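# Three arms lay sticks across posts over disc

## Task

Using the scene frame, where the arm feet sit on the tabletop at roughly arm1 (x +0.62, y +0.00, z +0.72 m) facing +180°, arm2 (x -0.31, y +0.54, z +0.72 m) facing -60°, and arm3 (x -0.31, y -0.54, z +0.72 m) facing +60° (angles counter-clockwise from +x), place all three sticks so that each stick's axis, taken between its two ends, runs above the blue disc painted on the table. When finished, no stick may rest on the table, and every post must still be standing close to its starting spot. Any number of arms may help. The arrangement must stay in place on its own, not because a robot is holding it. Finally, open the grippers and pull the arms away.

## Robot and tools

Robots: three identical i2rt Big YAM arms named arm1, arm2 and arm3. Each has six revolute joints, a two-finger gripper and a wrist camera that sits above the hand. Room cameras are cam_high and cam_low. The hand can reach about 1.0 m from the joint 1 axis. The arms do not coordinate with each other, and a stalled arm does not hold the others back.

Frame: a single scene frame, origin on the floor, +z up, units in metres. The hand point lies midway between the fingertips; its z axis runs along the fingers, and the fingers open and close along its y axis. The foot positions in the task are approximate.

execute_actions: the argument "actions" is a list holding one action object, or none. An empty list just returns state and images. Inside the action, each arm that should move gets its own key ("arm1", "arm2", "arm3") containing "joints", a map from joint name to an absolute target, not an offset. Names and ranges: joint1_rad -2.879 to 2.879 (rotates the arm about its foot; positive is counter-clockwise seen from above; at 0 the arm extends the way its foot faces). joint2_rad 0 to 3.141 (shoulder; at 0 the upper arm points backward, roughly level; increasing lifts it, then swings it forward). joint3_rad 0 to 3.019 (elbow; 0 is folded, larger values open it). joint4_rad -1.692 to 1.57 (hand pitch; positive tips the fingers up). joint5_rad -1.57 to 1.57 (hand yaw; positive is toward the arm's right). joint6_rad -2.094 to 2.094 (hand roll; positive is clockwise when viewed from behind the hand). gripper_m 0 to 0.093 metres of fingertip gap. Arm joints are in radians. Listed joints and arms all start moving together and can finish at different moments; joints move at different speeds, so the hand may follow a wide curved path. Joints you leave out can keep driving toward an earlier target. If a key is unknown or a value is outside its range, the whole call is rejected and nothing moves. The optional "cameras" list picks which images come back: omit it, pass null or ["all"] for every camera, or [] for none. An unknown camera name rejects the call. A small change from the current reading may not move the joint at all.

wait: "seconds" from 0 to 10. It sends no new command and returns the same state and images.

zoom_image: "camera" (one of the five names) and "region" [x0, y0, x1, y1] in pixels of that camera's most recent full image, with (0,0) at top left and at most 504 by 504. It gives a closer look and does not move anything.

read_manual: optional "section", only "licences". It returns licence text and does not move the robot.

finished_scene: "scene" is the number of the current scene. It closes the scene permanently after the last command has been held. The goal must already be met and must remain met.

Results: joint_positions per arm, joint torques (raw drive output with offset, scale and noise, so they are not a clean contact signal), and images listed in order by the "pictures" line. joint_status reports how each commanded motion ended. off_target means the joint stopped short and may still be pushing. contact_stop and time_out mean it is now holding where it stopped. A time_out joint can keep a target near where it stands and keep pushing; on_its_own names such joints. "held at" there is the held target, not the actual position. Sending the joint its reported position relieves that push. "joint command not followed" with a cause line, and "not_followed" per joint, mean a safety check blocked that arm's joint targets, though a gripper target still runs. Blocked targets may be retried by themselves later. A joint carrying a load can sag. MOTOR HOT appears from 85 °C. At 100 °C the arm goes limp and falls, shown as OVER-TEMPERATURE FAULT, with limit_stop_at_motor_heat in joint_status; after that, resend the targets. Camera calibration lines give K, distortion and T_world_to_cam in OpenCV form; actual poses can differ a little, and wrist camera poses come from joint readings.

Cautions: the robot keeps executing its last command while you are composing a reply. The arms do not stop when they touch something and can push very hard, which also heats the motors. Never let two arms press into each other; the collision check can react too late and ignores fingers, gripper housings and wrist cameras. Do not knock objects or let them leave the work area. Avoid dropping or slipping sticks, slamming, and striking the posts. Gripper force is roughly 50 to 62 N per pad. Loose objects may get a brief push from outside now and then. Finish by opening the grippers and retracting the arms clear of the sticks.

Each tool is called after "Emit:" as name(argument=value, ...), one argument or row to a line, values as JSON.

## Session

Emit:
execute_actions(
  actions=[],
)

Scene clock: 0.00 s.
Joint torques (N m, as the arm reports them, + toward a larger angle): no reading
arm1.joint_positions: joint1_rad=-0.488 joint2_rad=+0.587 joint3_rad=+1.396 joint4_rad=-1.216 joint5_rad=-0.226 joint6_rad=+0.378 gripper_m=+0.094
arm1.joint_status: not commanded
arm1.hand: x=+0.4034 y=+0.0815 z=+1.3616 quat_wxyz=(+0.068, +0.777, -0.297, -0.551) (m; scene frame)
arm2.joint_positions: joint1_rad=+0.478 joint2_rad=+0.451 joint3_rad=+1.322 joint4_rad=-1.355 joint5_rad=-0.224 joint6_rad=+0.169 gripper_m=+0.094
arm2.joint_status: not commanded
arm2.hand: x=-0.1437 y=+0.4804 z=+1.2644 quat_wxyz=(-0.522, -0.248, -0.816, +0.008) (m; scene frame)
arm3.joint_positions: joint1_rad=-0.361 joint2_rad=+0.521 joint3_rad=+1.451 joint4_rad=-1.390 joint5_rad=+0.039 joint6_rad=+0.015 gripper_m=+0.094
arm3.joint_status: not commanded
arm3.hand: x=-0.1738 y=-0.4290 z=+1.3283 quat_wxyz=(-0.501, +0.278, -0.802, -0.170) (m; scene frame)
pictures: arm1_cam_wrist, arm2_cam_wrist, arm3_cam_wrist, cam_high, cam_low
camera_calibration (this result's frames):
arm1_cam_wrist: T_world_to_cam=[[0.381779, 0.816202, -0.433658, 0.37041], [0.696926, -0.562404, -0.444967, 0.376837], [-0.607074, -0.132348, -0.783547, 1.44449], [0, 0, 0, 1]] pos_world=[0.472867, 0.100781, 1.46013]
arm2_cam_wrist: T_world_to_cam=[[-0.419274, -0.879906, -0.223552, 0.644631], [-0.766786, 0.475051, -0.431701, 0.210633], [0.486055, -0.00958455, -0.873876, 1.30197], [0, 0, 0, 1]] pos_world=[-0.201041, 0.479632, 1.3728]
arm3_cam_wrist: T_world_to_cam=[[0.615914, -0.787647, 0.0162122, -0.251019], [-0.694592, -0.552629, -0.46059, 0.255538], [0.371741, 0.272423, -0.887465, 1.48355], [0, 0, 0, 1]] pos_world=[-0.219396, -0.460649, 1.43837]
Images, in order (width x height): arm1_cam_wrist 616x616, arm2_cam_wrist 616x616, arm3_cam_wrist 616x616, cam_high 672x504, cam_low 672x504.

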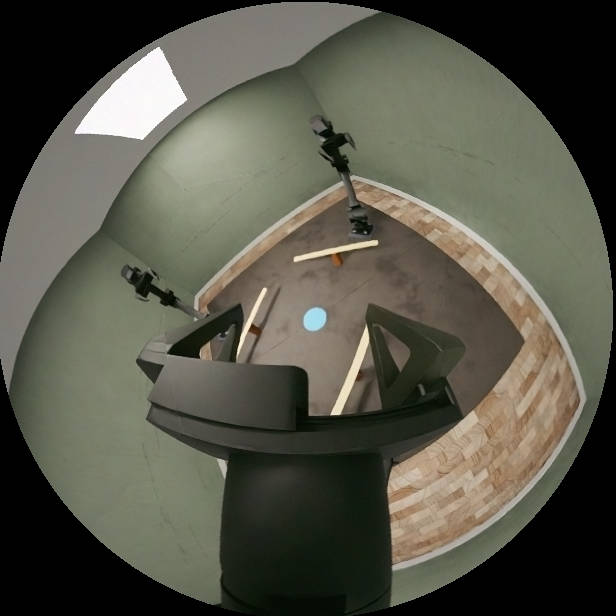

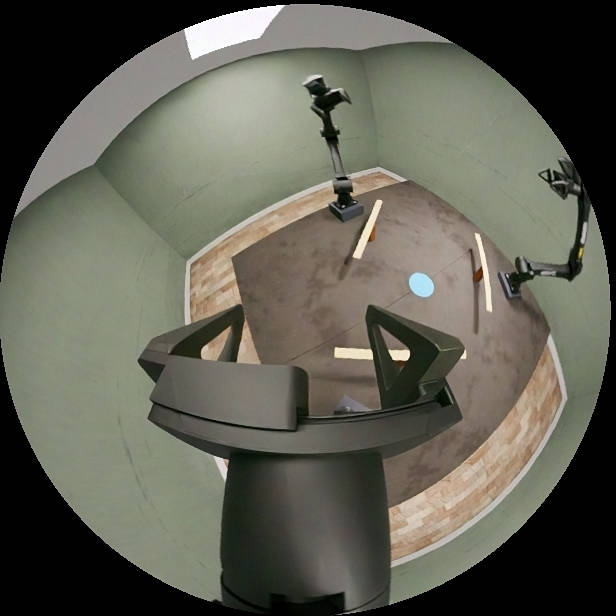

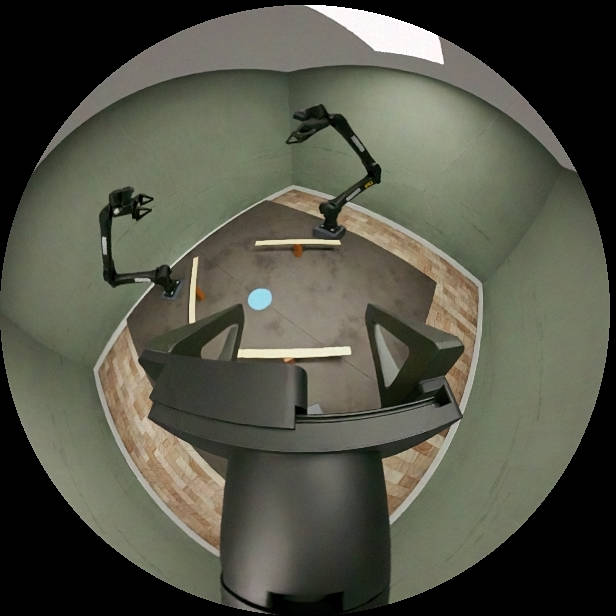

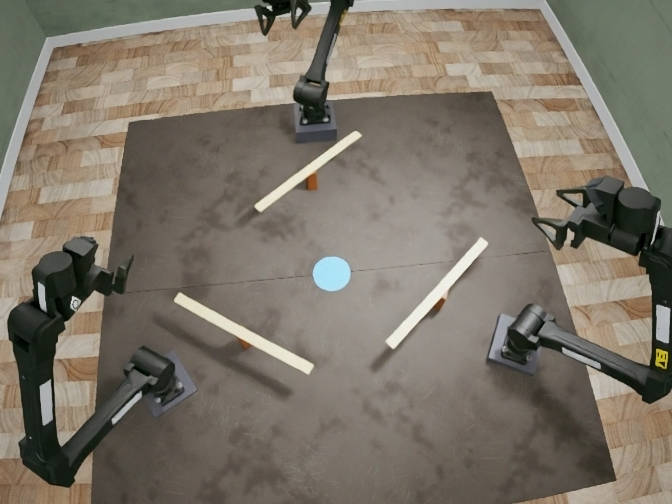

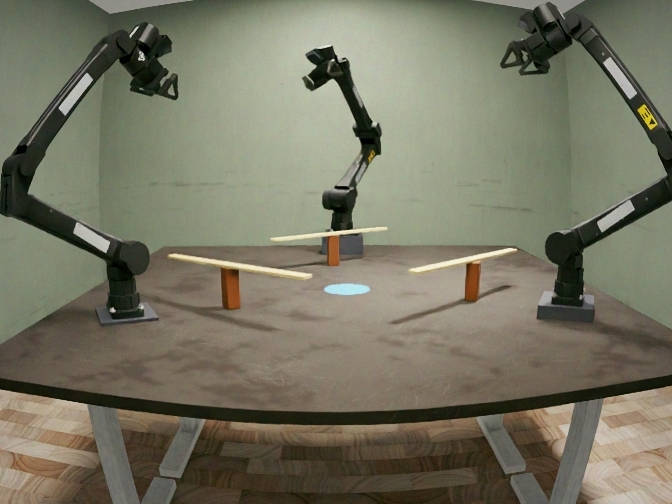

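Emit:
zoom_image(
  camera="cam_high",
  region=[240, 120, 400, 240],
)

Emit:
zoom_image(
  camera="cam_high",
  region=[165, 260, 365, 410],
)

Emit:
zoom_image(
  camera="cam_high",
  region=[370, 230, 530, 350],
)

Emit:
zoom_image(
  camera="cam_low",
  region=[150, 210, 390, 330],
)

Emit:
zoom_image(
  camera="cam_low",
  region=[320, 210, 560, 330],
)

Region (240, 120, 400, 240) of cam_high's 672x504 image, scaled by 3.150, with more detail than that image has; it fills the top 378 rows of this view, and the rest is white.

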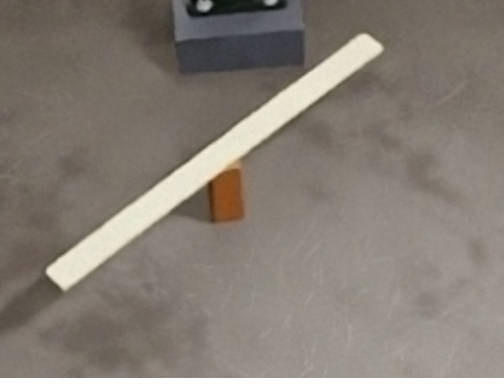

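Region (165, 260, 365, 410) of cam_high's 672x504 image, scaled by 2.520, with more detail than that image has; it fills the top 378 rows of this view, and the rest is white.

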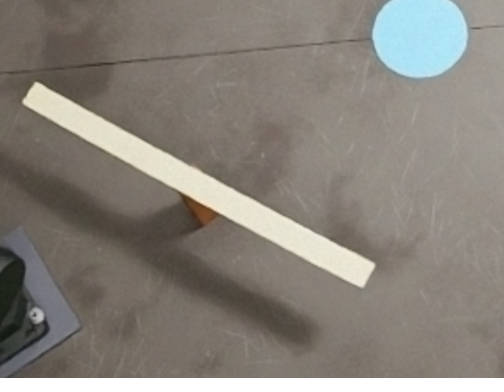

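Region (370, 230, 530, 350) of cam_high's 672x504 image, scaled by 3.150, with more detail than that image has; it fills the top 378 rows of this view, and the rest is white.

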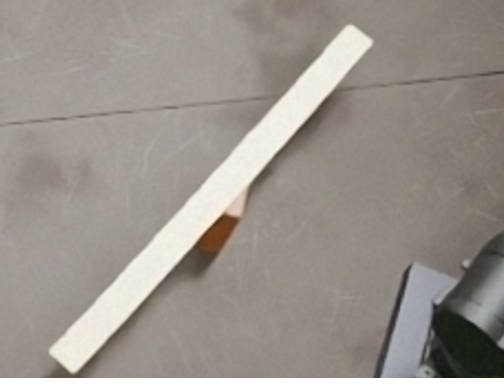

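Region (150, 210, 390, 330) of cam_low's 672x504 image, scaled by 2.100, with more detail than that image has.

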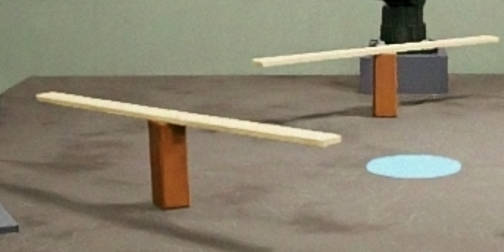

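Region (320, 210, 560, 330) of cam_low's 672x504 image, scaled by 2.100, with more detail than that image has.

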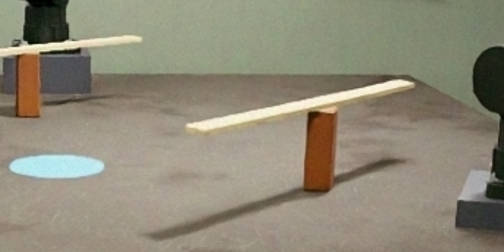

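Emit:
execute_actions(
  actions=[
    {"arm1":{"joints":{"joint1_rad":0.165,"joint2_rad":1.069,"joint3_rad":0.562,"joint4_rad":-1.061,"joint5_rad":0.003,"joint6_rad":1.062}},"arm2":{"joints":{"joint1_rad":0.193,"joint2_rad":0.999,"joint3_rad":0.714,"joint4_rad":-1.250,"joint5_rad":0.006,"joint6_rad":1.334}},"arm3":{"joints":{"joint1_rad":-0.466,"joint2_rad":1.165,"joint3_rad":0.702,"joint4_rad":-1.092,"joint5_rad":0,"joint6_rad":-1.697}}},
  ],
  cameras=["arm1_cam_wrist","arm2_cam_wrist","arm3_cam_wrist","cam_low"],
)

Scene clock: 23.70 s.
Joint torques (N m, as the arm reports them, + toward a larger angle): arm1=[-0.84 -5.74  7.72  0.26  0.12  0.18] | arm2=[ 0.08 -5.69  9.46  0.05  0.17  0.09] | arm3=[-2.16 -7.13  8.09  0.68 -0.24 -0.16]
arm1.joint_positions: joint1_rad=+0.162 joint2_rad=+1.067 joint3_rad=+0.577 joint4_rad=-1.057 joint5_rad=+0.001 joint6_rad=+1.053 gripper_m=+0.094
arm1.joint_status: all done
arm1.hand: x=+0.3822 y=-0.0365 z=+0.8549 quat_wxyz=(+0.013, +0.901, -0.433, -0.010) (m; scene frame)
arm2.joint_positions: joint1_rad=+0.198 joint2_rad=+1.011 joint3_rad=+0.701 joint4_rad=-1.248 joint5_rad=+0.002 joint6_rad=+1.319 gripper_m=+0.094
arm2.joint_status: all done
arm2.hand: x=-0.1465 y=+0.3545 z=+0.8537 quat_wxyz=(-0.007, -0.881, -0.472, +0.002) (m; scene frame)
arm3.joint_positions: joint1_rad=-0.458 joint2_rad=+1.174 joint3_rad=+0.711 joint4_rad=-1.092 joint5_rad=+0.003 joint6_rad=-1.680 gripper_m=+0.094
arm3.joint_status: all done
arm3.hand: x=-0.0771 y=-0.3756 z=+0.8432 quat_wxyz=(-0.007, +0.910, -0.414, +0.007) (m; scene frame)
pictures: arm1_cam_wrist, arm2_cam_wrist, arm3_cam_wrist, cam_low
camera_calibration (this result's frames):
arm1_cam_wrist: T_world_to_cam=[[0.779048, 0.625953, -0.0355957, -0.244021], [0.529206, -0.626073, 0.57269, -0.708455], [0.336191, -0.46499, -0.818999, 0.676568], [0, 0, 0, 1]] pos_world=[0.337567, 0.0237989, 0.951148]
arm2_cam_wrist: T_world_to_cam=[[-0.842798, 0.538213, 0.00415122, -0.318287], [0.442856, 0.689052, 0.573661, -0.665952], [0.305891, 0.485319, -0.819083, 0.694599], [0, 0, 0, 1]] pos_world=[-0.185803, 0.29308, 0.952285]
arm3_cam_wrist: T_world_to_cam=[[0.746757, 0.664648, 0.0244534, 0.287952], [0.520912, -0.607333, 0.599831, -0.692234], [0.413528, -0.43519, -0.799753, 0.66607], [0, 0, 0, 1]] pos_world=[-0.129875, -0.321937, 0.940873]
Images, in order (width x height): arm1_cam_wrist 616x616, arm2_cam_wrist 616x616, arm3_cam_wrist 616x616, cam_low 672x504.

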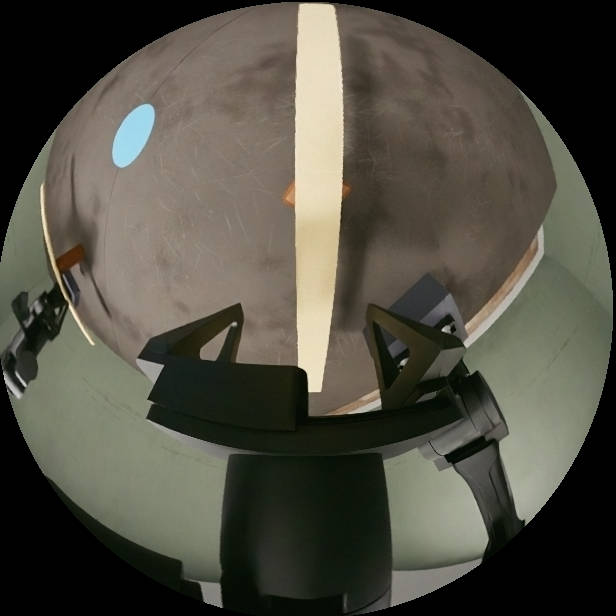

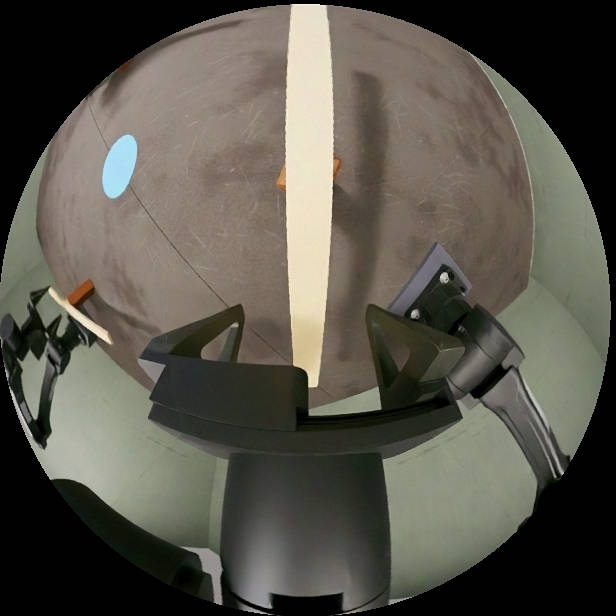

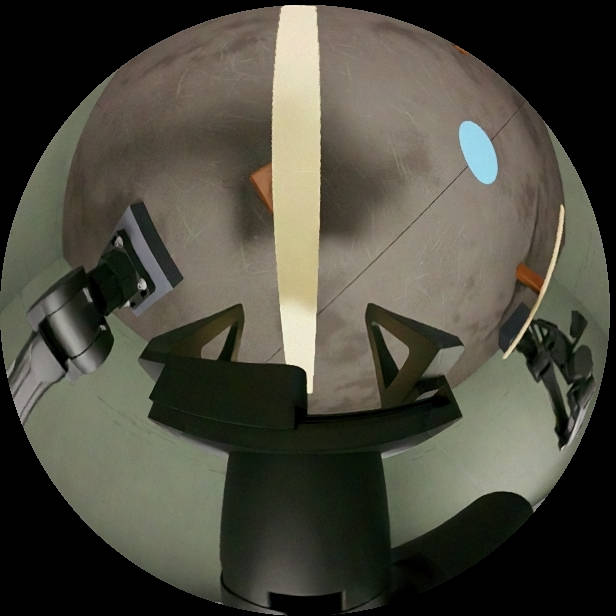

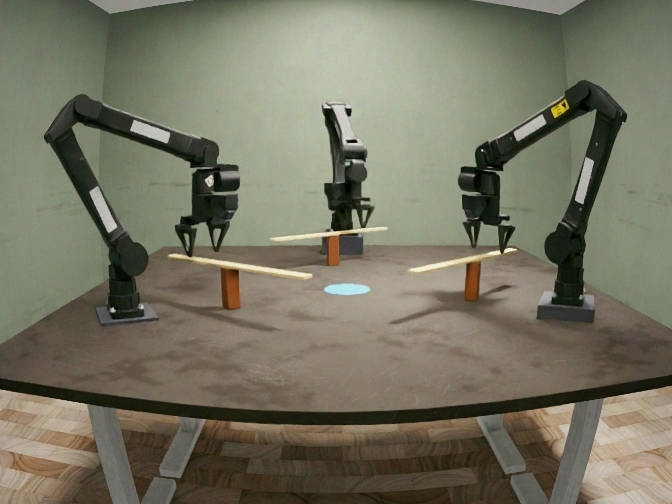

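Emit:
execute_actions(
  actions=[
    {"arm1":{"joints":{"joint2_rad":1.152,"joint3_rad":0.497,"joint4_rad":-0.908,"joint6_rad":1.07}},"arm2":{"joints":{"joint2_rad":1.064,"joint3_rad":0.625,"joint4_rad":-1.106}},"arm3":{"joints":{"joint2_rad":1.248,"joint3_rad":0.630,"joint4_rad":-0.946}}},
  ],
  cameras=["arm1_cam_wrist","arm2_cam_wrist","arm3_cam_wrist"],
)

Scene clock: 32.03 s.
Joint torques (N m, as the arm reports them, + toward a larger angle): arm1=[-0.84 -6.54  7.18  0.84  0.11  0.18] | arm2=[ 0.13 -4.65  8.98  0.53  0.16  0.09] | arm3=[-1.87 -6.02  8.04  0.74 -0.21 -0.2 ]
arm1.joint_positions: joint1_rad=+0.162 joint2_rad=+1.154 joint3_rad=+0.506 joint4_rad=-0.919 joint5_rad=+0.001 joint6_rad=+1.061 gripper_m=+0.094
arm1.joint_status: all done
arm1.hand: x=+0.3869 y=-0.0362 z=+0.8136 quat_wxyz=(+0.007, +0.900, -0.436, -0.002) (m; scene frame)
arm2.joint_positions: joint1_rad=+0.198 joint2_rad=+1.063 joint3_rad=+0.612 joint4_rad=-1.118 joint5_rad=+0.002 joint6_rad=+1.319 gripper_m=+0.094
arm2.joint_status: all done
arm2.hand: x=-0.1492 y=+0.3572 z=+0.8108 quat_wxyz=(-0.002, -0.881, -0.472, +0.003) (m; scene frame)
arm3.joint_positions: joint1_rad=-0.458 joint2_rad=+1.245 joint3_rad=+0.634 joint4_rad=-0.955 joint5_rad=+0.003 joint6_rad=-1.680 gripper_m=+0.094
arm3.joint_status: all done
arm3.hand: x=-0.0810 y=-0.3783 z=+0.7996 quat_wxyz=(-0.003, +0.911, -0.413, +0.004) (m; scene frame)
pictures: arm1_cam_wrist, arm2_cam_wrist, arm3_cam_wrist
camera_calibration (this result's frames):
arm1_cam_wrist: T_world_to_cam=[[0.78444, 0.619923, -0.0186936, -0.265367], [0.513153, -0.631817, 0.580931, -0.687768], [0.348322, -0.465299, -0.813738, 0.632353], [0, 0, 0, 1]] pos_world=[0.340832, 0.0241964, 0.909155]
arm2_cam_wrist: T_world_to_cam=[[-0.842704, 0.538183, 0.014443, -0.33018], [0.446994, 0.684461, 0.575943, -0.641577], [0.300077, 0.491805, -0.817362, 0.654358], [0, 0, 0, 1]] pos_world=[-0.187821, 0.295015, 0.909128]
arm3_cam_wrist: T_world_to_cam=[[0.746436, 0.665327, 0.0131326, 0.302982], [0.527122, -0.603198, 0.598578, -0.662638], [0.406172, -0.439878, -0.800957, 0.630236], [0, 0, 0, 1]] pos_world=[-0.13285, -0.324057, 0.897453]
Images, in order (width x height): arm1_cam_wrist 616x616, arm2_cam_wrist 616x616, arm3_cam_wrist 616x616.

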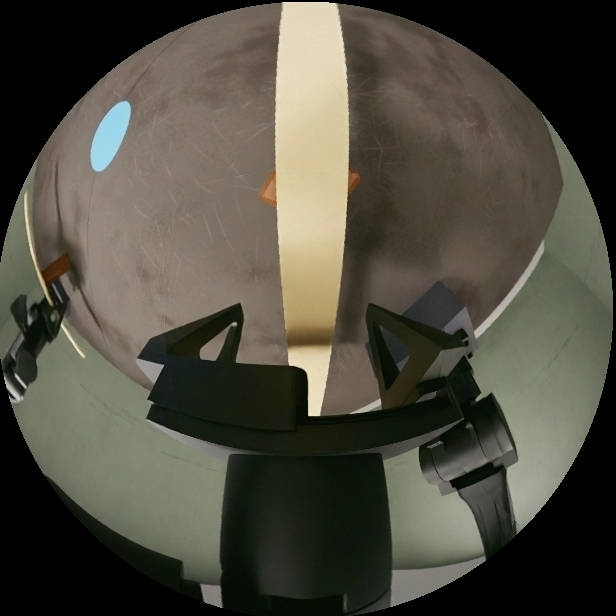

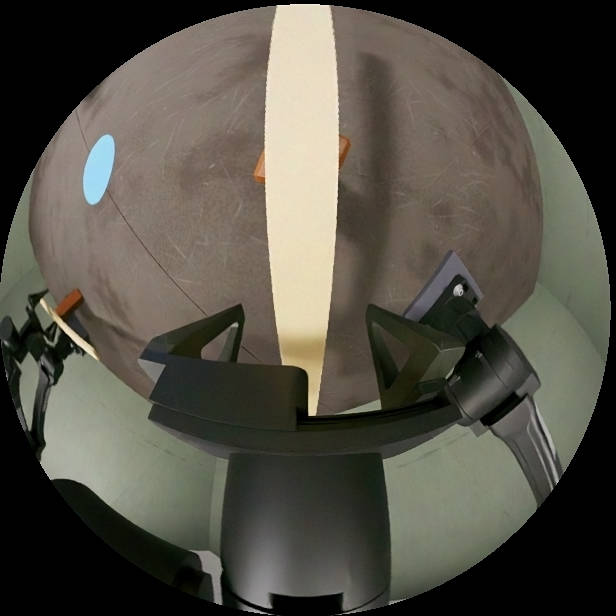

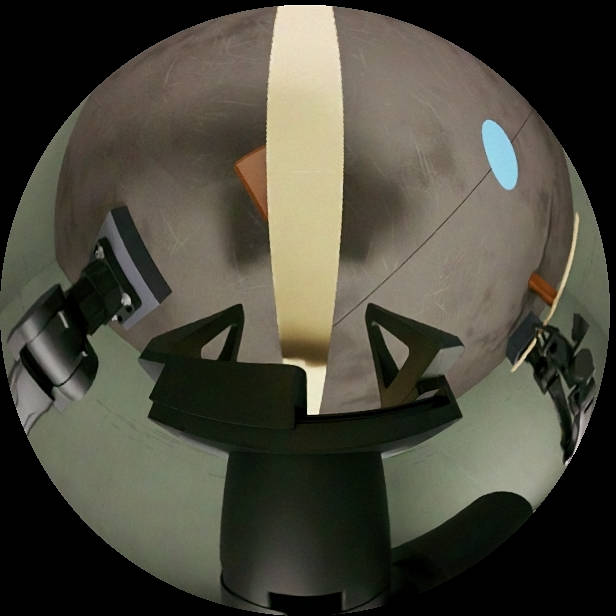

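Emit:
execute_actions(
  actions=[
    {"arm1":{"joints":{"gripper_m":0.015}},"arm2":{"joints":{"gripper_m":0.015}},"arm3":{"joints":{"gripper_m":0.015}}},
  ],
  cameras=[],
)

Emit:
execute_actions(
  actions=[
    {"arm1":{"joints":{"joint2_rad":1.112,"joint3_rad":0.686}},"arm2":{"joints":{"joint2_rad":1.016,"joint3_rad":0.782}},"arm3":{"joints":{"joint2_rad":1.0,"joint3_rad":0.73}}},
  ],
  cameras=["cam_low","cam_high"],
)

Scene clock: 48.07 s.
Joint torques (N m, as the arm reports them, + toward a larger angle): arm1=[-0.87 -6.52  7.25  0.83  0.1   0.16] | arm2=[ 0.13 -4.65  8.95  0.49  0.15  0.07] | arm3=[-2.69 -6.18  7.83  0.91 -0.22 -0.06]
arm1.joint_positions: joint1_rad=+0.162 joint2_rad=+1.154 joint3_rad=+0.506 joint4_rad=-0.919 joint5_rad=+0.001 joint6_rad=+1.063 gripper_m=+0.027
arm1.joint_status: gripper_m off_target (ended at +0.027, target +0.015)
arm1.hand: x=+0.3869 y=-0.0361 z=+0.8136 quat_wxyz=(+0.007, +0.899, -0.437, -0.002) (m; scene frame)
arm2.joint_positions: joint1_rad=+0.198 joint2_rad=+1.063 joint3_rad=+0.612 joint4_rad=-1.117 joint5_rad=+0.002 joint6_rad=+1.321 gripper_m=+0.027
arm2.joint_status: gripper_m off_target (ended at +0.027, target +0.015)
arm2.hand: x=-0.1491 y=+0.3570 z=+0.8108 quat_wxyz=(-0.002, -0.882, -0.471, +0.003) (m; scene frame)
arm3.joint_positions: joint1_rad=-0.458 joint2_rad=+1.245 joint3_rad=+0.634 joint4_rad=-0.955 joint5_rad=+0.003 joint6_rad=-1.681 gripper_m=+0.026
arm3.joint_status: gripper_m off_target (ended at +0.026, target +0.015)
arm3.hand: x=-0.0809 y=-0.3783 z=+0.7996 quat_wxyz=(-0.003, +0.911, -0.413, +0.004) (m; scene frame)
pictures: none
No camera images: the call's "cameras" was empty. Leave "cameras" out to get every camera's image.

Scene clock: 49.17 s.
Joint torques (N m, as the arm reports them, + toward a larger angle): arm1=[-0.83 -7.3  12.29  0.95  0.1   0.14] | arm2=[ 0.22 -6.28 11.28  0.59  0.15  0.05] | arm3=[-0.98 -2.46 12.93  1.22 -0.19 -0.09]
arm1.joint_positions: joint1_rad=+0.162 joint2_rad=+1.113 joint3_rad=+0.654 joint4_rad=-0.914 joint5_rad=+0.001 joint6_rad=+1.063 gripper_m=+0.027
arm1.joint_status: all done
arm1.hand: x=+0.3181 y=-0.0464 z=+0.8761 quat_wxyz=(+0.063, +0.894, -0.436, -0.082) (m; scene frame)
arm2.joint_positions: joint1_rad=+0.198 joint2_rad=+1.024 joint3_rad=+0.750 joint4_rad=-1.113 joint5_rad=+0.002 joint6_rad=+1.321 gripper_m=+0.027
arm2.joint_status: all done
arm2.hand: x=-0.1126 y=+0.3169 z=+0.8728 quat_wxyz=(-0.090, -0.878, -0.469, -0.018) (m; scene frame)
arm3.joint_positions: joint1_rad=-0.458 joint2_rad=+0.987 joint3_rad=+0.698 joint4_rad=-0.953 joint5_rad=+0.003 joint6_rad=-1.682 gripper_m=+0.026
arm3.joint_status: all done
arm3.hand: x=-0.0514 y=-0.3576 z=+0.8960 quat_wxyz=(-0.141, +0.898, -0.407, +0.086) (m; scene frame)
pictures: cam_high, cam_low
Images, in order (width x height): cam_high 672x504, cam_low 672x504.

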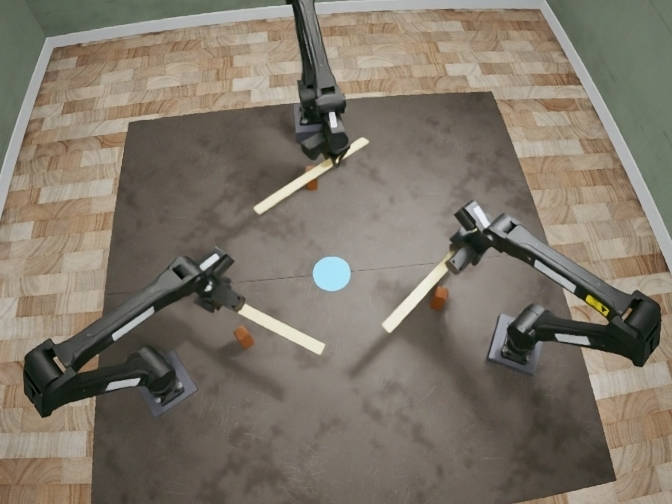

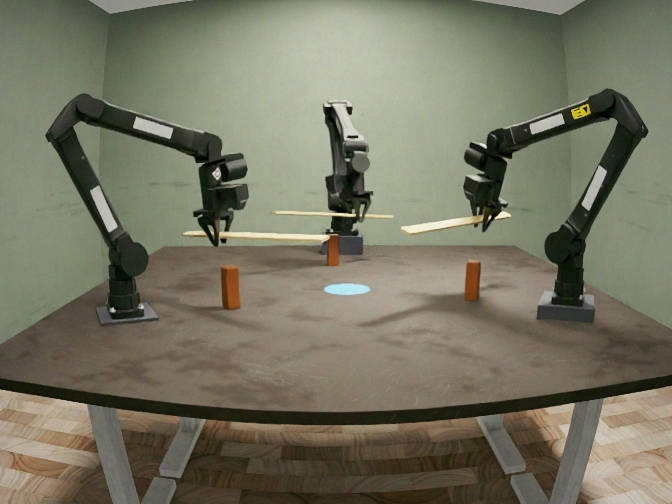

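Emit:
execute_actions(
  actions=[
    {"arm1":{"joints":{"joint1_rad":-0.077,"joint6_rad":-0.082}},"arm2":{"joints":{"joint1_rad":-0.12,"joint6_rad":-0.105}},"arm3":{"joints":{"joint1_rad":-0.106,"joint2_rad":0.94,"joint4_rad":-0.83,"joint6_rad":-0.06}}},
  ],
  cameras=["cam_high"],
)

Scene clock: 54.23 s.
Joint torques (N m, as the arm reports them, + toward a larger angle): arm1=[-1.08 -7.51 12.21  1.   -0.02 -0.04] | arm2=[ 0.34 -6.2  11.32  0.69  0.02 -0.16] | arm3=[-1.36 -5.48 13.14  2.03 -0.07  0.24]
arm1.joint_positions: joint1_rad=-0.078 joint2_rad=+1.113 joint3_rad=+0.654 joint4_rad=-0.914 joint5_rad=+0.002 joint6_rad=-0.073 gripper_m=+0.027
arm1.joint_status: all done
arm1.hand: x=+0.3155 y=+0.0267 z=+0.8753 quat_wxyz=(-0.003, +0.995, -0.005, -0.102) (m; scene frame)
arm2.joint_positions: joint1_rad=-0.117 joint2_rad=+1.024 joint3_rad=+0.750 joint4_rad=-1.113 joint5_rad=+0.003 joint6_rad=-0.089 gripper_m=+0.027
arm2.joint_status: all done
arm2.hand: x=-0.1907 y=+0.2667 z=+0.8733 quat_wxyz=(-0.073, -0.505, -0.858, +0.057) (m; scene frame)
arm3.joint_positions: joint1_rad=-0.111 joint2_rad=+0.944 joint3_rad=+0.698 joint4_rad=-0.843 joint5_rad=+0.002 joint6_rad=-0.078 gripper_m=+0.026
arm3.joint_status: all done
arm3.hand: x=-0.1142 y=-0.2607 z=+0.9197 quat_wxyz=(-0.218, +0.479, -0.844, -0.100) (m; scene frame)
pictures: cam_high
Images, in order (width x height): cam_high 672x504.

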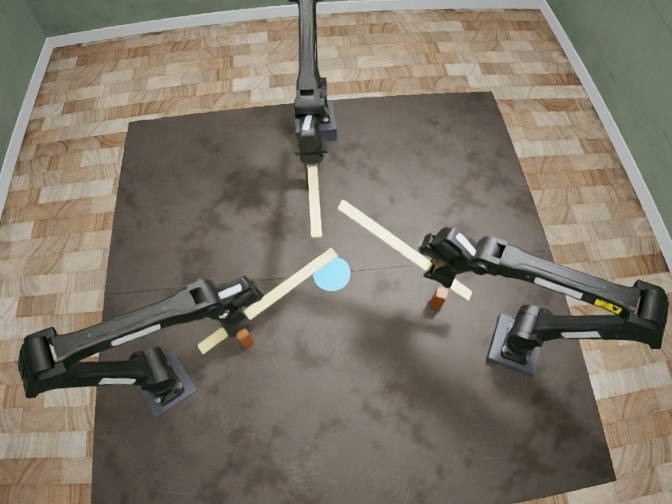

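Emit:
execute_actions(
  actions=[
    {"arm1":{"joints":{"joint4_rad":-0.748}},"arm2":{"joints":{"joint4_rad":-0.921}},"arm3":{"joints":{"joint2_rad":1.079}}},
  ],
  cameras=["cam_high","cam_low"],
)

Emit:
zoom_image(
  camera="cam_high",
  region=[270, 190, 390, 290],
)

Emit:
zoom_image(
  camera="cam_low",
  region=[290, 160, 410, 260],
)

Scene clock: 57.87 s.
Joint torques (N m, as the arm reports them, + toward a larger angle): arm1=[-1.12 -7.87 12.48  1.68 -0.02 -0.03] | arm2=[ 0.31 -6.61 11.62  1.42  0.03 -0.16] | arm3=[-1.03 -7.13 12.74  1.35 -0.03  0.16]
arm1.joint_positions: joint1_rad=-0.078 joint2_rad=+1.113 joint3_rad=+0.654 joint4_rad=-0.764 joint5_rad=+0.002 joint6_rad=-0.073 gripper_m=+0.027
arm1.joint_status: all done
arm1.hand: x=+0.2802 y=+0.0297 z=+0.8854 quat_wxyz=(-0.009, +0.984, -0.005, -0.176) (m; scene frame)
arm2.joint_positions: joint1_rad=-0.117 joint2_rad=+1.024 joint3_rad=+0.750 joint4_rad=-0.940 joint5_rad=+0.003 joint6_rad=-0.089 gripper_m=+0.027
arm2.joint_status: all done
arm2.hand: x=-0.1742 y=+0.2294 z=+0.8846 quat_wxyz=(-0.143, -0.499, -0.848, +0.107) (m; scene frame)
arm3.joint_positions: joint1_rad=-0.111 joint2_rad=+1.084 joint3_rad=+0.698 joint4_rad=-0.842 joint5_rad=+0.002 joint6_rad=-0.077 gripper_m=+0.026
arm3.joint_status: all done
arm3.hand: x=-0.1129 y=-0.2589 z=+0.8752 quat_wxyz=(-0.157, +0.486, -0.857, -0.071) (m; scene frame)
pictures: cam_high, cam_low
Images, in order (width x height): cam_high 672x504, cam_low 672x504.

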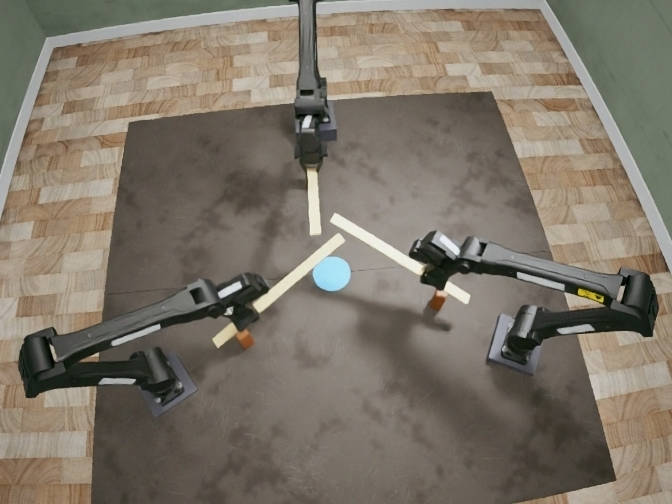

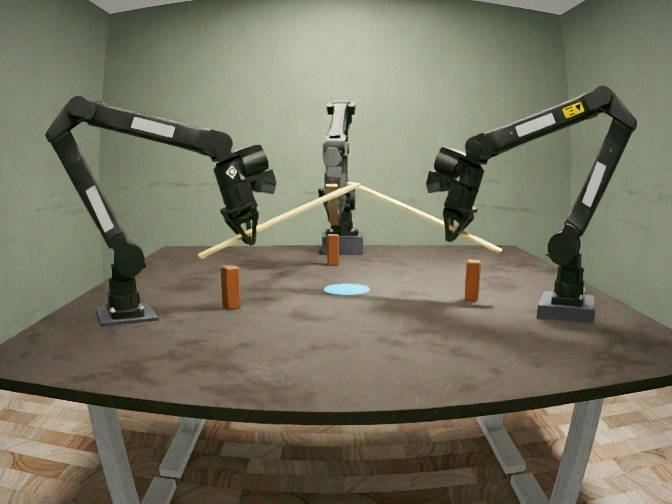

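Region (270, 190, 390, 290) of cam_high's 672x504 image, scaled by 4.200, with more detail than that image has.

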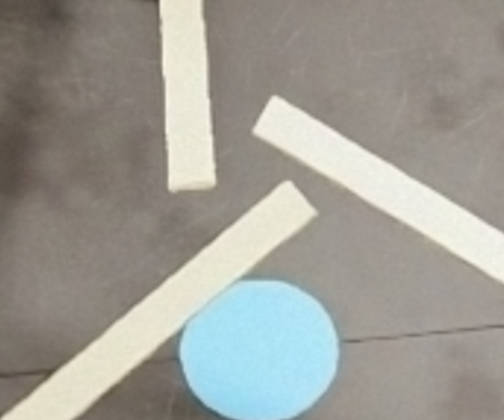

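Region (290, 160, 410, 260) of cam_low's 672x504 image, scaled by 4.200, with more detail than that image has.

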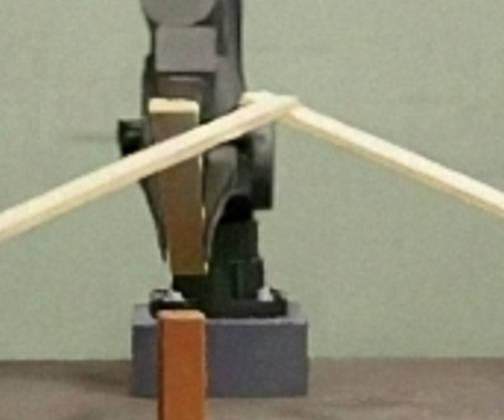

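Emit:
execute_actions(
  actions=[
    {"arm1":{"joints":{"joint1_rad":-0.070,"joint2_rad":1.297,"joint3_rad":0.842,"joint4_rad":-0.701,"joint6_rad":-0.087}},"arm2":{"joints":{"joint2_rad":1.212,"joint3_rad":0.934,"joint4_rad":-0.865}},"arm3":{"joints":{"joint2_rad":1.260,"joint3_rad":0.870,"joint4_rad":-0.772}}},
  ],
  cameras=["cam_high"],
)

Emit:
zoom_image(
  camera="cam_high",
  region=[270, 190, 390, 290],
)

Scene clock: 63.13 s.
Joint torques (N m, as the arm reports them, + toward a larger angle): arm1=[ -0.39 -11.21  13.28   1.39  -0.02  -0.03] | arm2=[ 0.3  -9.49 12.21  1.15  0.03 -0.16] | arm3=[-0.49 -8.75 12.35  1.12 -0.06  0.15]
arm1.joint_positions: joint1_rad=-0.078 joint2_rad=+1.295 joint3_rad=+0.799 joint4_rad=-0.710 joint5_rad=+0.002 joint6_rad=-0.078 gripper_m=+0.027
arm1.joint_status: all done
arm1.hand: x=+0.2143 y=+0.0351 z=+0.8881 quat_wxyz=(-0.010, +0.983, -0.003, -0.184) (m; scene frame)
arm2.joint_positions: joint1_rad=-0.117 joint2_rad=+1.215 joint3_rad=+0.892 joint4_rad=-0.876 joint5_rad=+0.003 joint6_rad=-0.089 gripper_m=+0.027
arm2.joint_status: all done
arm2.hand: x=-0.1464 y=+0.1666 z=+0.8881 quat_wxyz=(-0.149, -0.499, -0.847, +0.111) (m; scene frame)
arm3.joint_positions: joint1_rad=-0.111 joint2_rad=+1.255 joint3_rad=+0.834 joint4_rad=-0.778 joint5_rad=+0.002 joint6_rad=-0.077 gripper_m=+0.026
arm3.joint_status: all done
arm3.hand: x=-0.0751 y=-0.2056 z=+0.8799 quat_wxyz=(-0.169, +0.485, -0.855, -0.077) (m; scene frame)
pictures: cam_high
Images, in order (width x height): cam_high 672x504.

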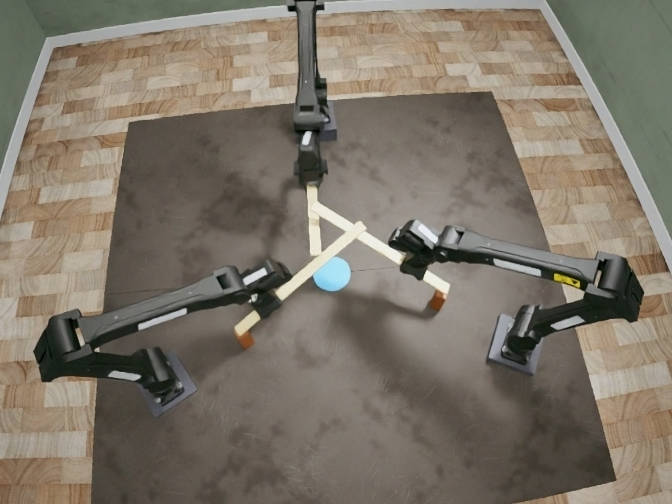

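Region (270, 190, 390, 290) of cam_high's 672x504 image, scaled by 4.200, with more detail than that image has.

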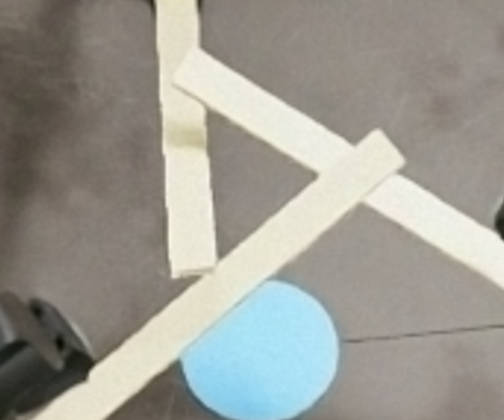

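Emit:
execute_actions(
  actions=[
    {"arm1":{"joints":{"joint2_rad":1.521,"joint3_rad":0.952,"joint4_rad":-0.856}},"arm2":{"joints":{"joint2_rad":1.420,"joint3_rad":1.014,"joint4_rad":-1.014,"joint6_rad":-0.111}},"arm3":{"joints":{"joint2_rad":1.487,"joint3_rad":0.963,"joint4_rad":-0.902}}},
  ],
  cameras=["cam_high","cam_low"],
)

Emit:
zoom_image(
  camera="cam_low",
  region=[200, 210, 400, 310],
)

Emit:
zoom_image(
  camera="cam_low",
  region=[300, 210, 500, 310],
)

Emit:
zoom_image(
  camera="cam_high",
  region=[220, 180, 470, 360],
)

Scene clock: 68.13 s.
Joint torques (N m, as the arm reports them, + toward a larger angle): arm1=[ -0.31 -14.92  11.58   0.32  -0.02  -0.03] | arm2=[  0.27 -13.3   10.76   0.01   0.02  -0.15] | arm3=[ -1.87 -11.87  11.18   0.34  -0.05   0.29]
arm1.joint_positions: joint1_rad=-0.078 joint2_rad=+1.527 joint3_rad=+0.917 joint4_rad=-0.847 joint5_rad=+0.002 joint6_rad=-0.078 gripper_m=+0.027
arm1.joint_status: all done
arm1.hand: x=+0.2078 y=+0.0350 z=+0.8348 quat_wxyz=(+0.000, +0.998, -0.002, -0.060) (m; scene frame)
arm2.joint_positions: joint1_rad=-0.117 joint2_rad=+1.433 joint3_rad=+0.979 joint4_rad=-1.006 joint5_rad=+0.003 joint6_rad=-0.096 gripper_m=+0.027
arm2.joint_status: all done
arm2.hand: x=-0.1455 y=+0.1641 z=+0.8326 quat_wxyz=(-0.044, -0.504, -0.862, +0.036) (m; scene frame)
arm3.joint_positions: joint1_rad=-0.111 joint2_rad=+1.493 joint3_rad=+0.933 joint4_rad=-0.896 joint5_rad=+0.002 joint6_rad=-0.077 gripper_m=+0.026
arm3.joint_status: all done
arm3.hand: x=-0.0719 y=-0.2013 z=+0.8200 quat_wxyz=(-0.054, +0.492, -0.868, -0.023) (m; scene frame)
pictures: cam_high, cam_low
Images, in order (width x height): cam_high 672x504, cam_low 672x504.

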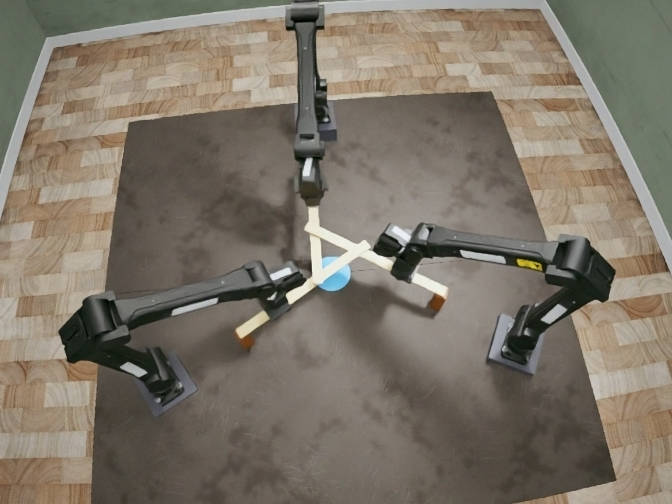

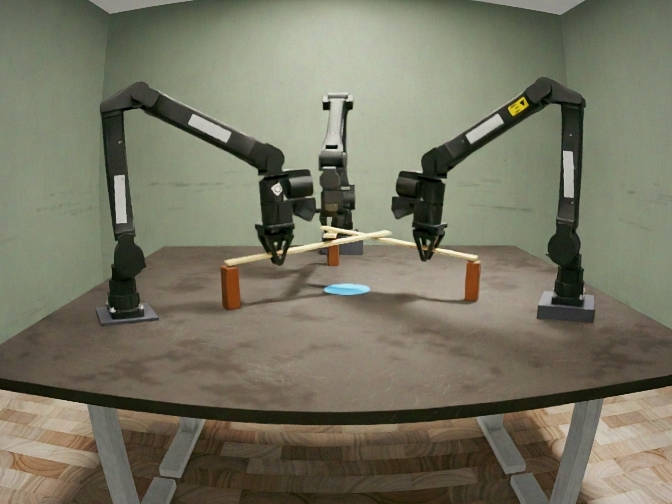

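Region (200, 210, 400, 310) of cam_low's 672x504 image, scaled by 2.520, with more detail than that image has.

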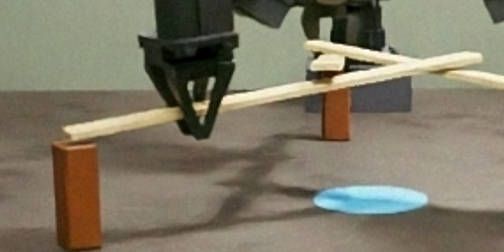

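Region (300, 210, 500, 310) of cam_low's 672x504 image, scaled by 2.520, with more detail than that image has.

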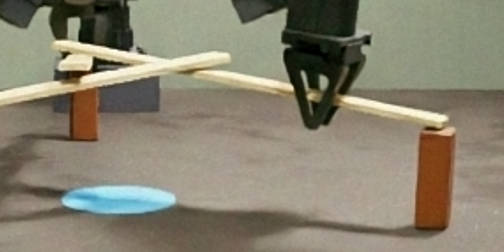

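Region (220, 180, 470, 360) of cam_high's 672x504 image, scaled by 2.016, with more detail than that image has; it fills the top 363 rows of this view, and the rest is white.

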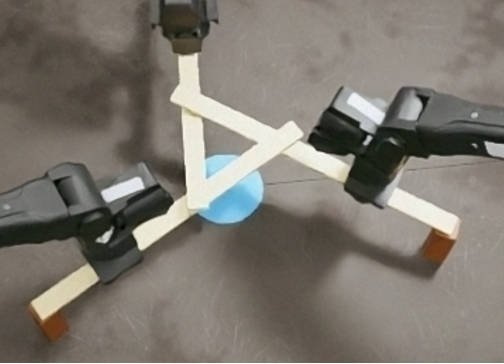

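Emit:
execute_actions(
  actions=[],
  cameras=["cam_high","cam_low"],
)

Scene clock: 72.80 s.
Joint torques (N m, as the arm reports them, + toward a larger angle): arm1=[ -0.39 -14.92  11.56   0.28  -0.02  -0.03] | arm2=[  0.35 -13.33  10.82   0.04   0.03  -0.16] | arm3=[ -1.55 -12.11  11.5    0.73  -0.05   0.22]
arm1.joint_positions: joint1_rad=-0.078 joint2_rad=+1.527 joint3_rad=+0.917 joint4_rad=-0.847 joint5_rad=+0.002 joint6_rad=-0.078 gripper_m=+0.027
arm1.joint_status: all done
arm1.hand: x=+0.2078 y=+0.0350 z=+0.8348 quat_wxyz=(+0.000, +0.998, -0.002, -0.060) (m; scene frame)
arm2.joint_positions: joint1_rad=-0.117 joint2_rad=+1.433 joint3_rad=+0.979 joint4_rad=-1.006 joint5_rad=+0.003 joint6_rad=-0.096 gripper_m=+0.027
arm2.joint_status: all done
arm2.hand: x=-0.1455 y=+0.1641 z=+0.8326 quat_wxyz=(-0.044, -0.504, -0.862, +0.036) (m; scene frame)
arm3.joint_positions: joint1_rad=-0.111 joint2_rad=+1.493 joint3_rad=+0.933 joint4_rad=-0.896 joint5_rad=+0.002 joint6_rad=-0.077 gripper_m=+0.026
arm3.joint_status: all done
arm3.hand: x=-0.0719 y=-0.2013 z=+0.8200 quat_wxyz=(-0.054, +0.492, -0.868, -0.023) (m; scene frame)
pictures: cam_high, cam_low
Images, in order (width x height): cam_high 672x504, cam_low 672x504.

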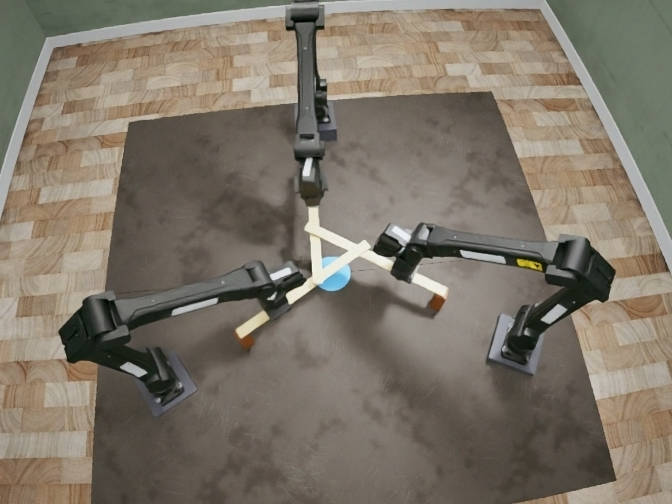

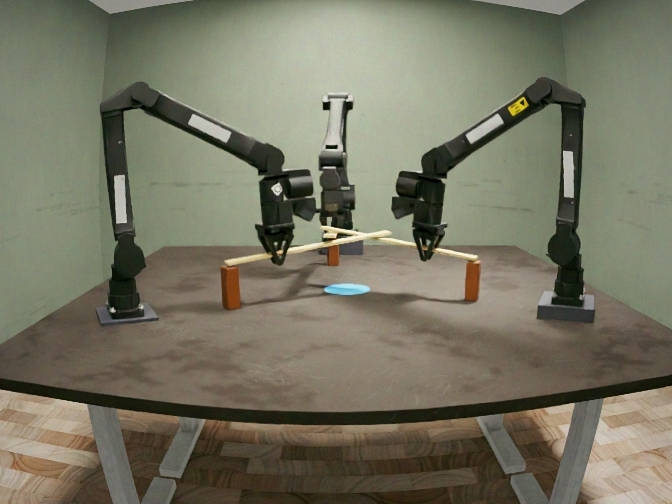

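Emit:
execute_actions(
  actions=[
    {"arm1":{"joints":{"joint2_rad":1.556}},"arm2":{"joints":{"joint2_rad":1.460}},"arm3":{"joints":{"joint2_rad":1.521}}},
  ],
  cameras=["cam_high","cam_low"],
)

Emit:
zoom_image(
  camera="cam_low",
  region=[200, 210, 500, 310],
)

Emit:
zoom_image(
  camera="cam_high",
  region=[210, 180, 470, 370],
)

Scene clock: 75.50 s.
Joint torques (N m, as the arm reports them, + toward a larger angle): arm1=[ -0.33 -12.95  11.47   0.31  -0.02  -0.03] | arm2=[  0.2  -10.8   10.75   0.02   0.03  -0.16] | arm3=[-1.19 -9.89 11.35  0.73 -0.06  0.22]
arm1.joint_positions: joint1_rad=-0.078 joint2_rad=+1.539 joint3_rad=+0.917 joint4_rad=-0.849 joint5_rad=+0.002 joint6_rad=-0.079 gripper_m=+0.027
arm1.joint_status: all done
arm1.hand: x=+0.2091 y=+0.0349 z=+0.8301 quat_wxyz=(+0.001, +0.999, -0.001, -0.053) (m; scene frame)
arm2.joint_positions: joint1_rad=-0.117 joint2_rad=+1.445 joint3_rad=+0.979 joint4_rad=-1.006 joint5_rad=+0.003 joint6_rad=-0.096 gripper_m=+0.027
arm2.joint_status: all done
arm2.hand: x=-0.1457 y=+0.1644 z=+0.8277 quat_wxyz=(-0.039, -0.504, -0.862, +0.032) (m; scene frame)
arm3.joint_positions: joint1_rad=-0.111 joint2_rad=+1.505 joint3_rad=+0.933 joint4_rad=-0.896 joint5_rad=+0.002 joint6_rad=-0.076 gripper_m=+0.026
arm3.joint_status: all done
arm3.hand: x=-0.0723 y=-0.2019 z=+0.8153 quat_wxyz=(-0.049, +0.492, -0.869, -0.021) (m; scene frame)
pictures: cam_high, cam_low
Images, in order (width x height): cam_high 672x504, cam_low 672x504.

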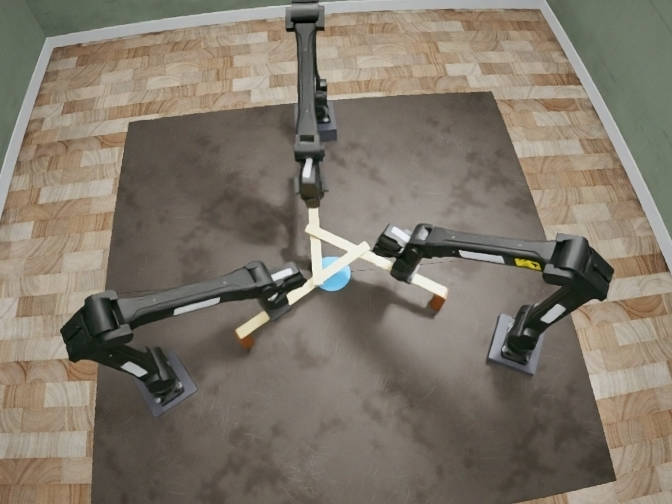

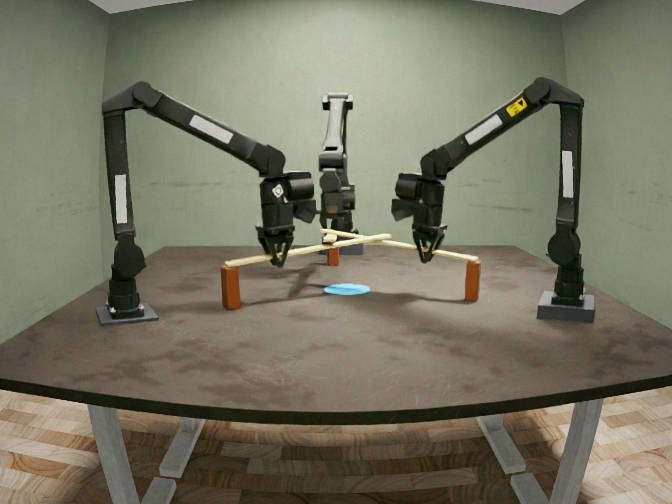

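Region (200, 210, 500, 310) of cam_low's 672x504 image, scaled by 1.680, with more detail than that image has.

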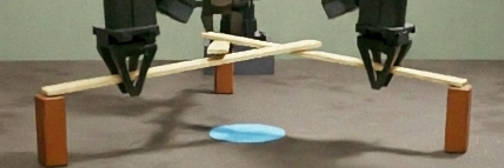

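Region (210, 180, 470, 370) of cam_high's 672x504 image, scaled by 1.938, with more detail than that image has; it fills the top 368 rows of this view, and the rest is white.

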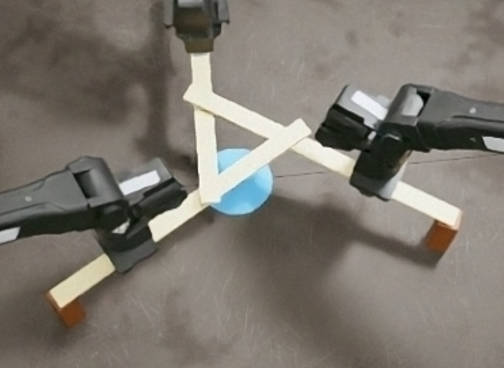

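Emit:
zoom_image(
  camera="cam_low",
  region=[210, 240, 300, 300],
)

Emit:
zoom_image(
  camera="cam_low",
  region=[410, 230, 500, 290],
)

Emit:
zoom_image(
  camera="cam_low",
  region=[305, 215, 405, 275],
)

Region (210, 240, 300, 300) of cam_low's 672x504 image, scaled by 5.600, with more detail than that image has.

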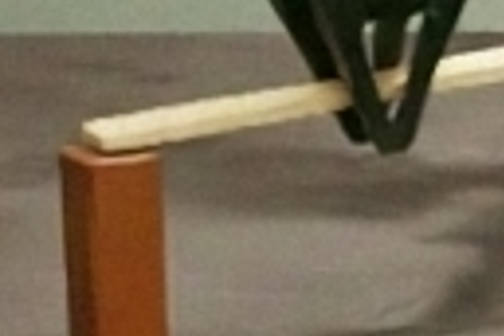

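Region (410, 230, 500, 290) of cam_low's 672x504 image, scaled by 5.600, with more detail than that image has.

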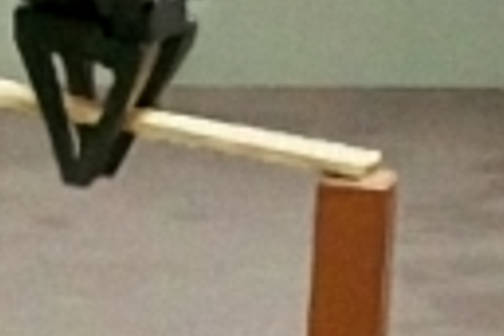

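Region (305, 215, 405, 275) of cam_low's 672x504 image, scaled by 5.040, with more detail than that image has; it fills the top 302 rows of this view, and the rest is white.

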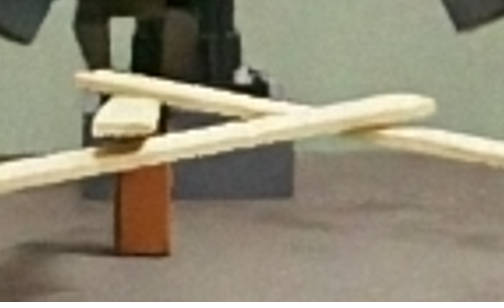

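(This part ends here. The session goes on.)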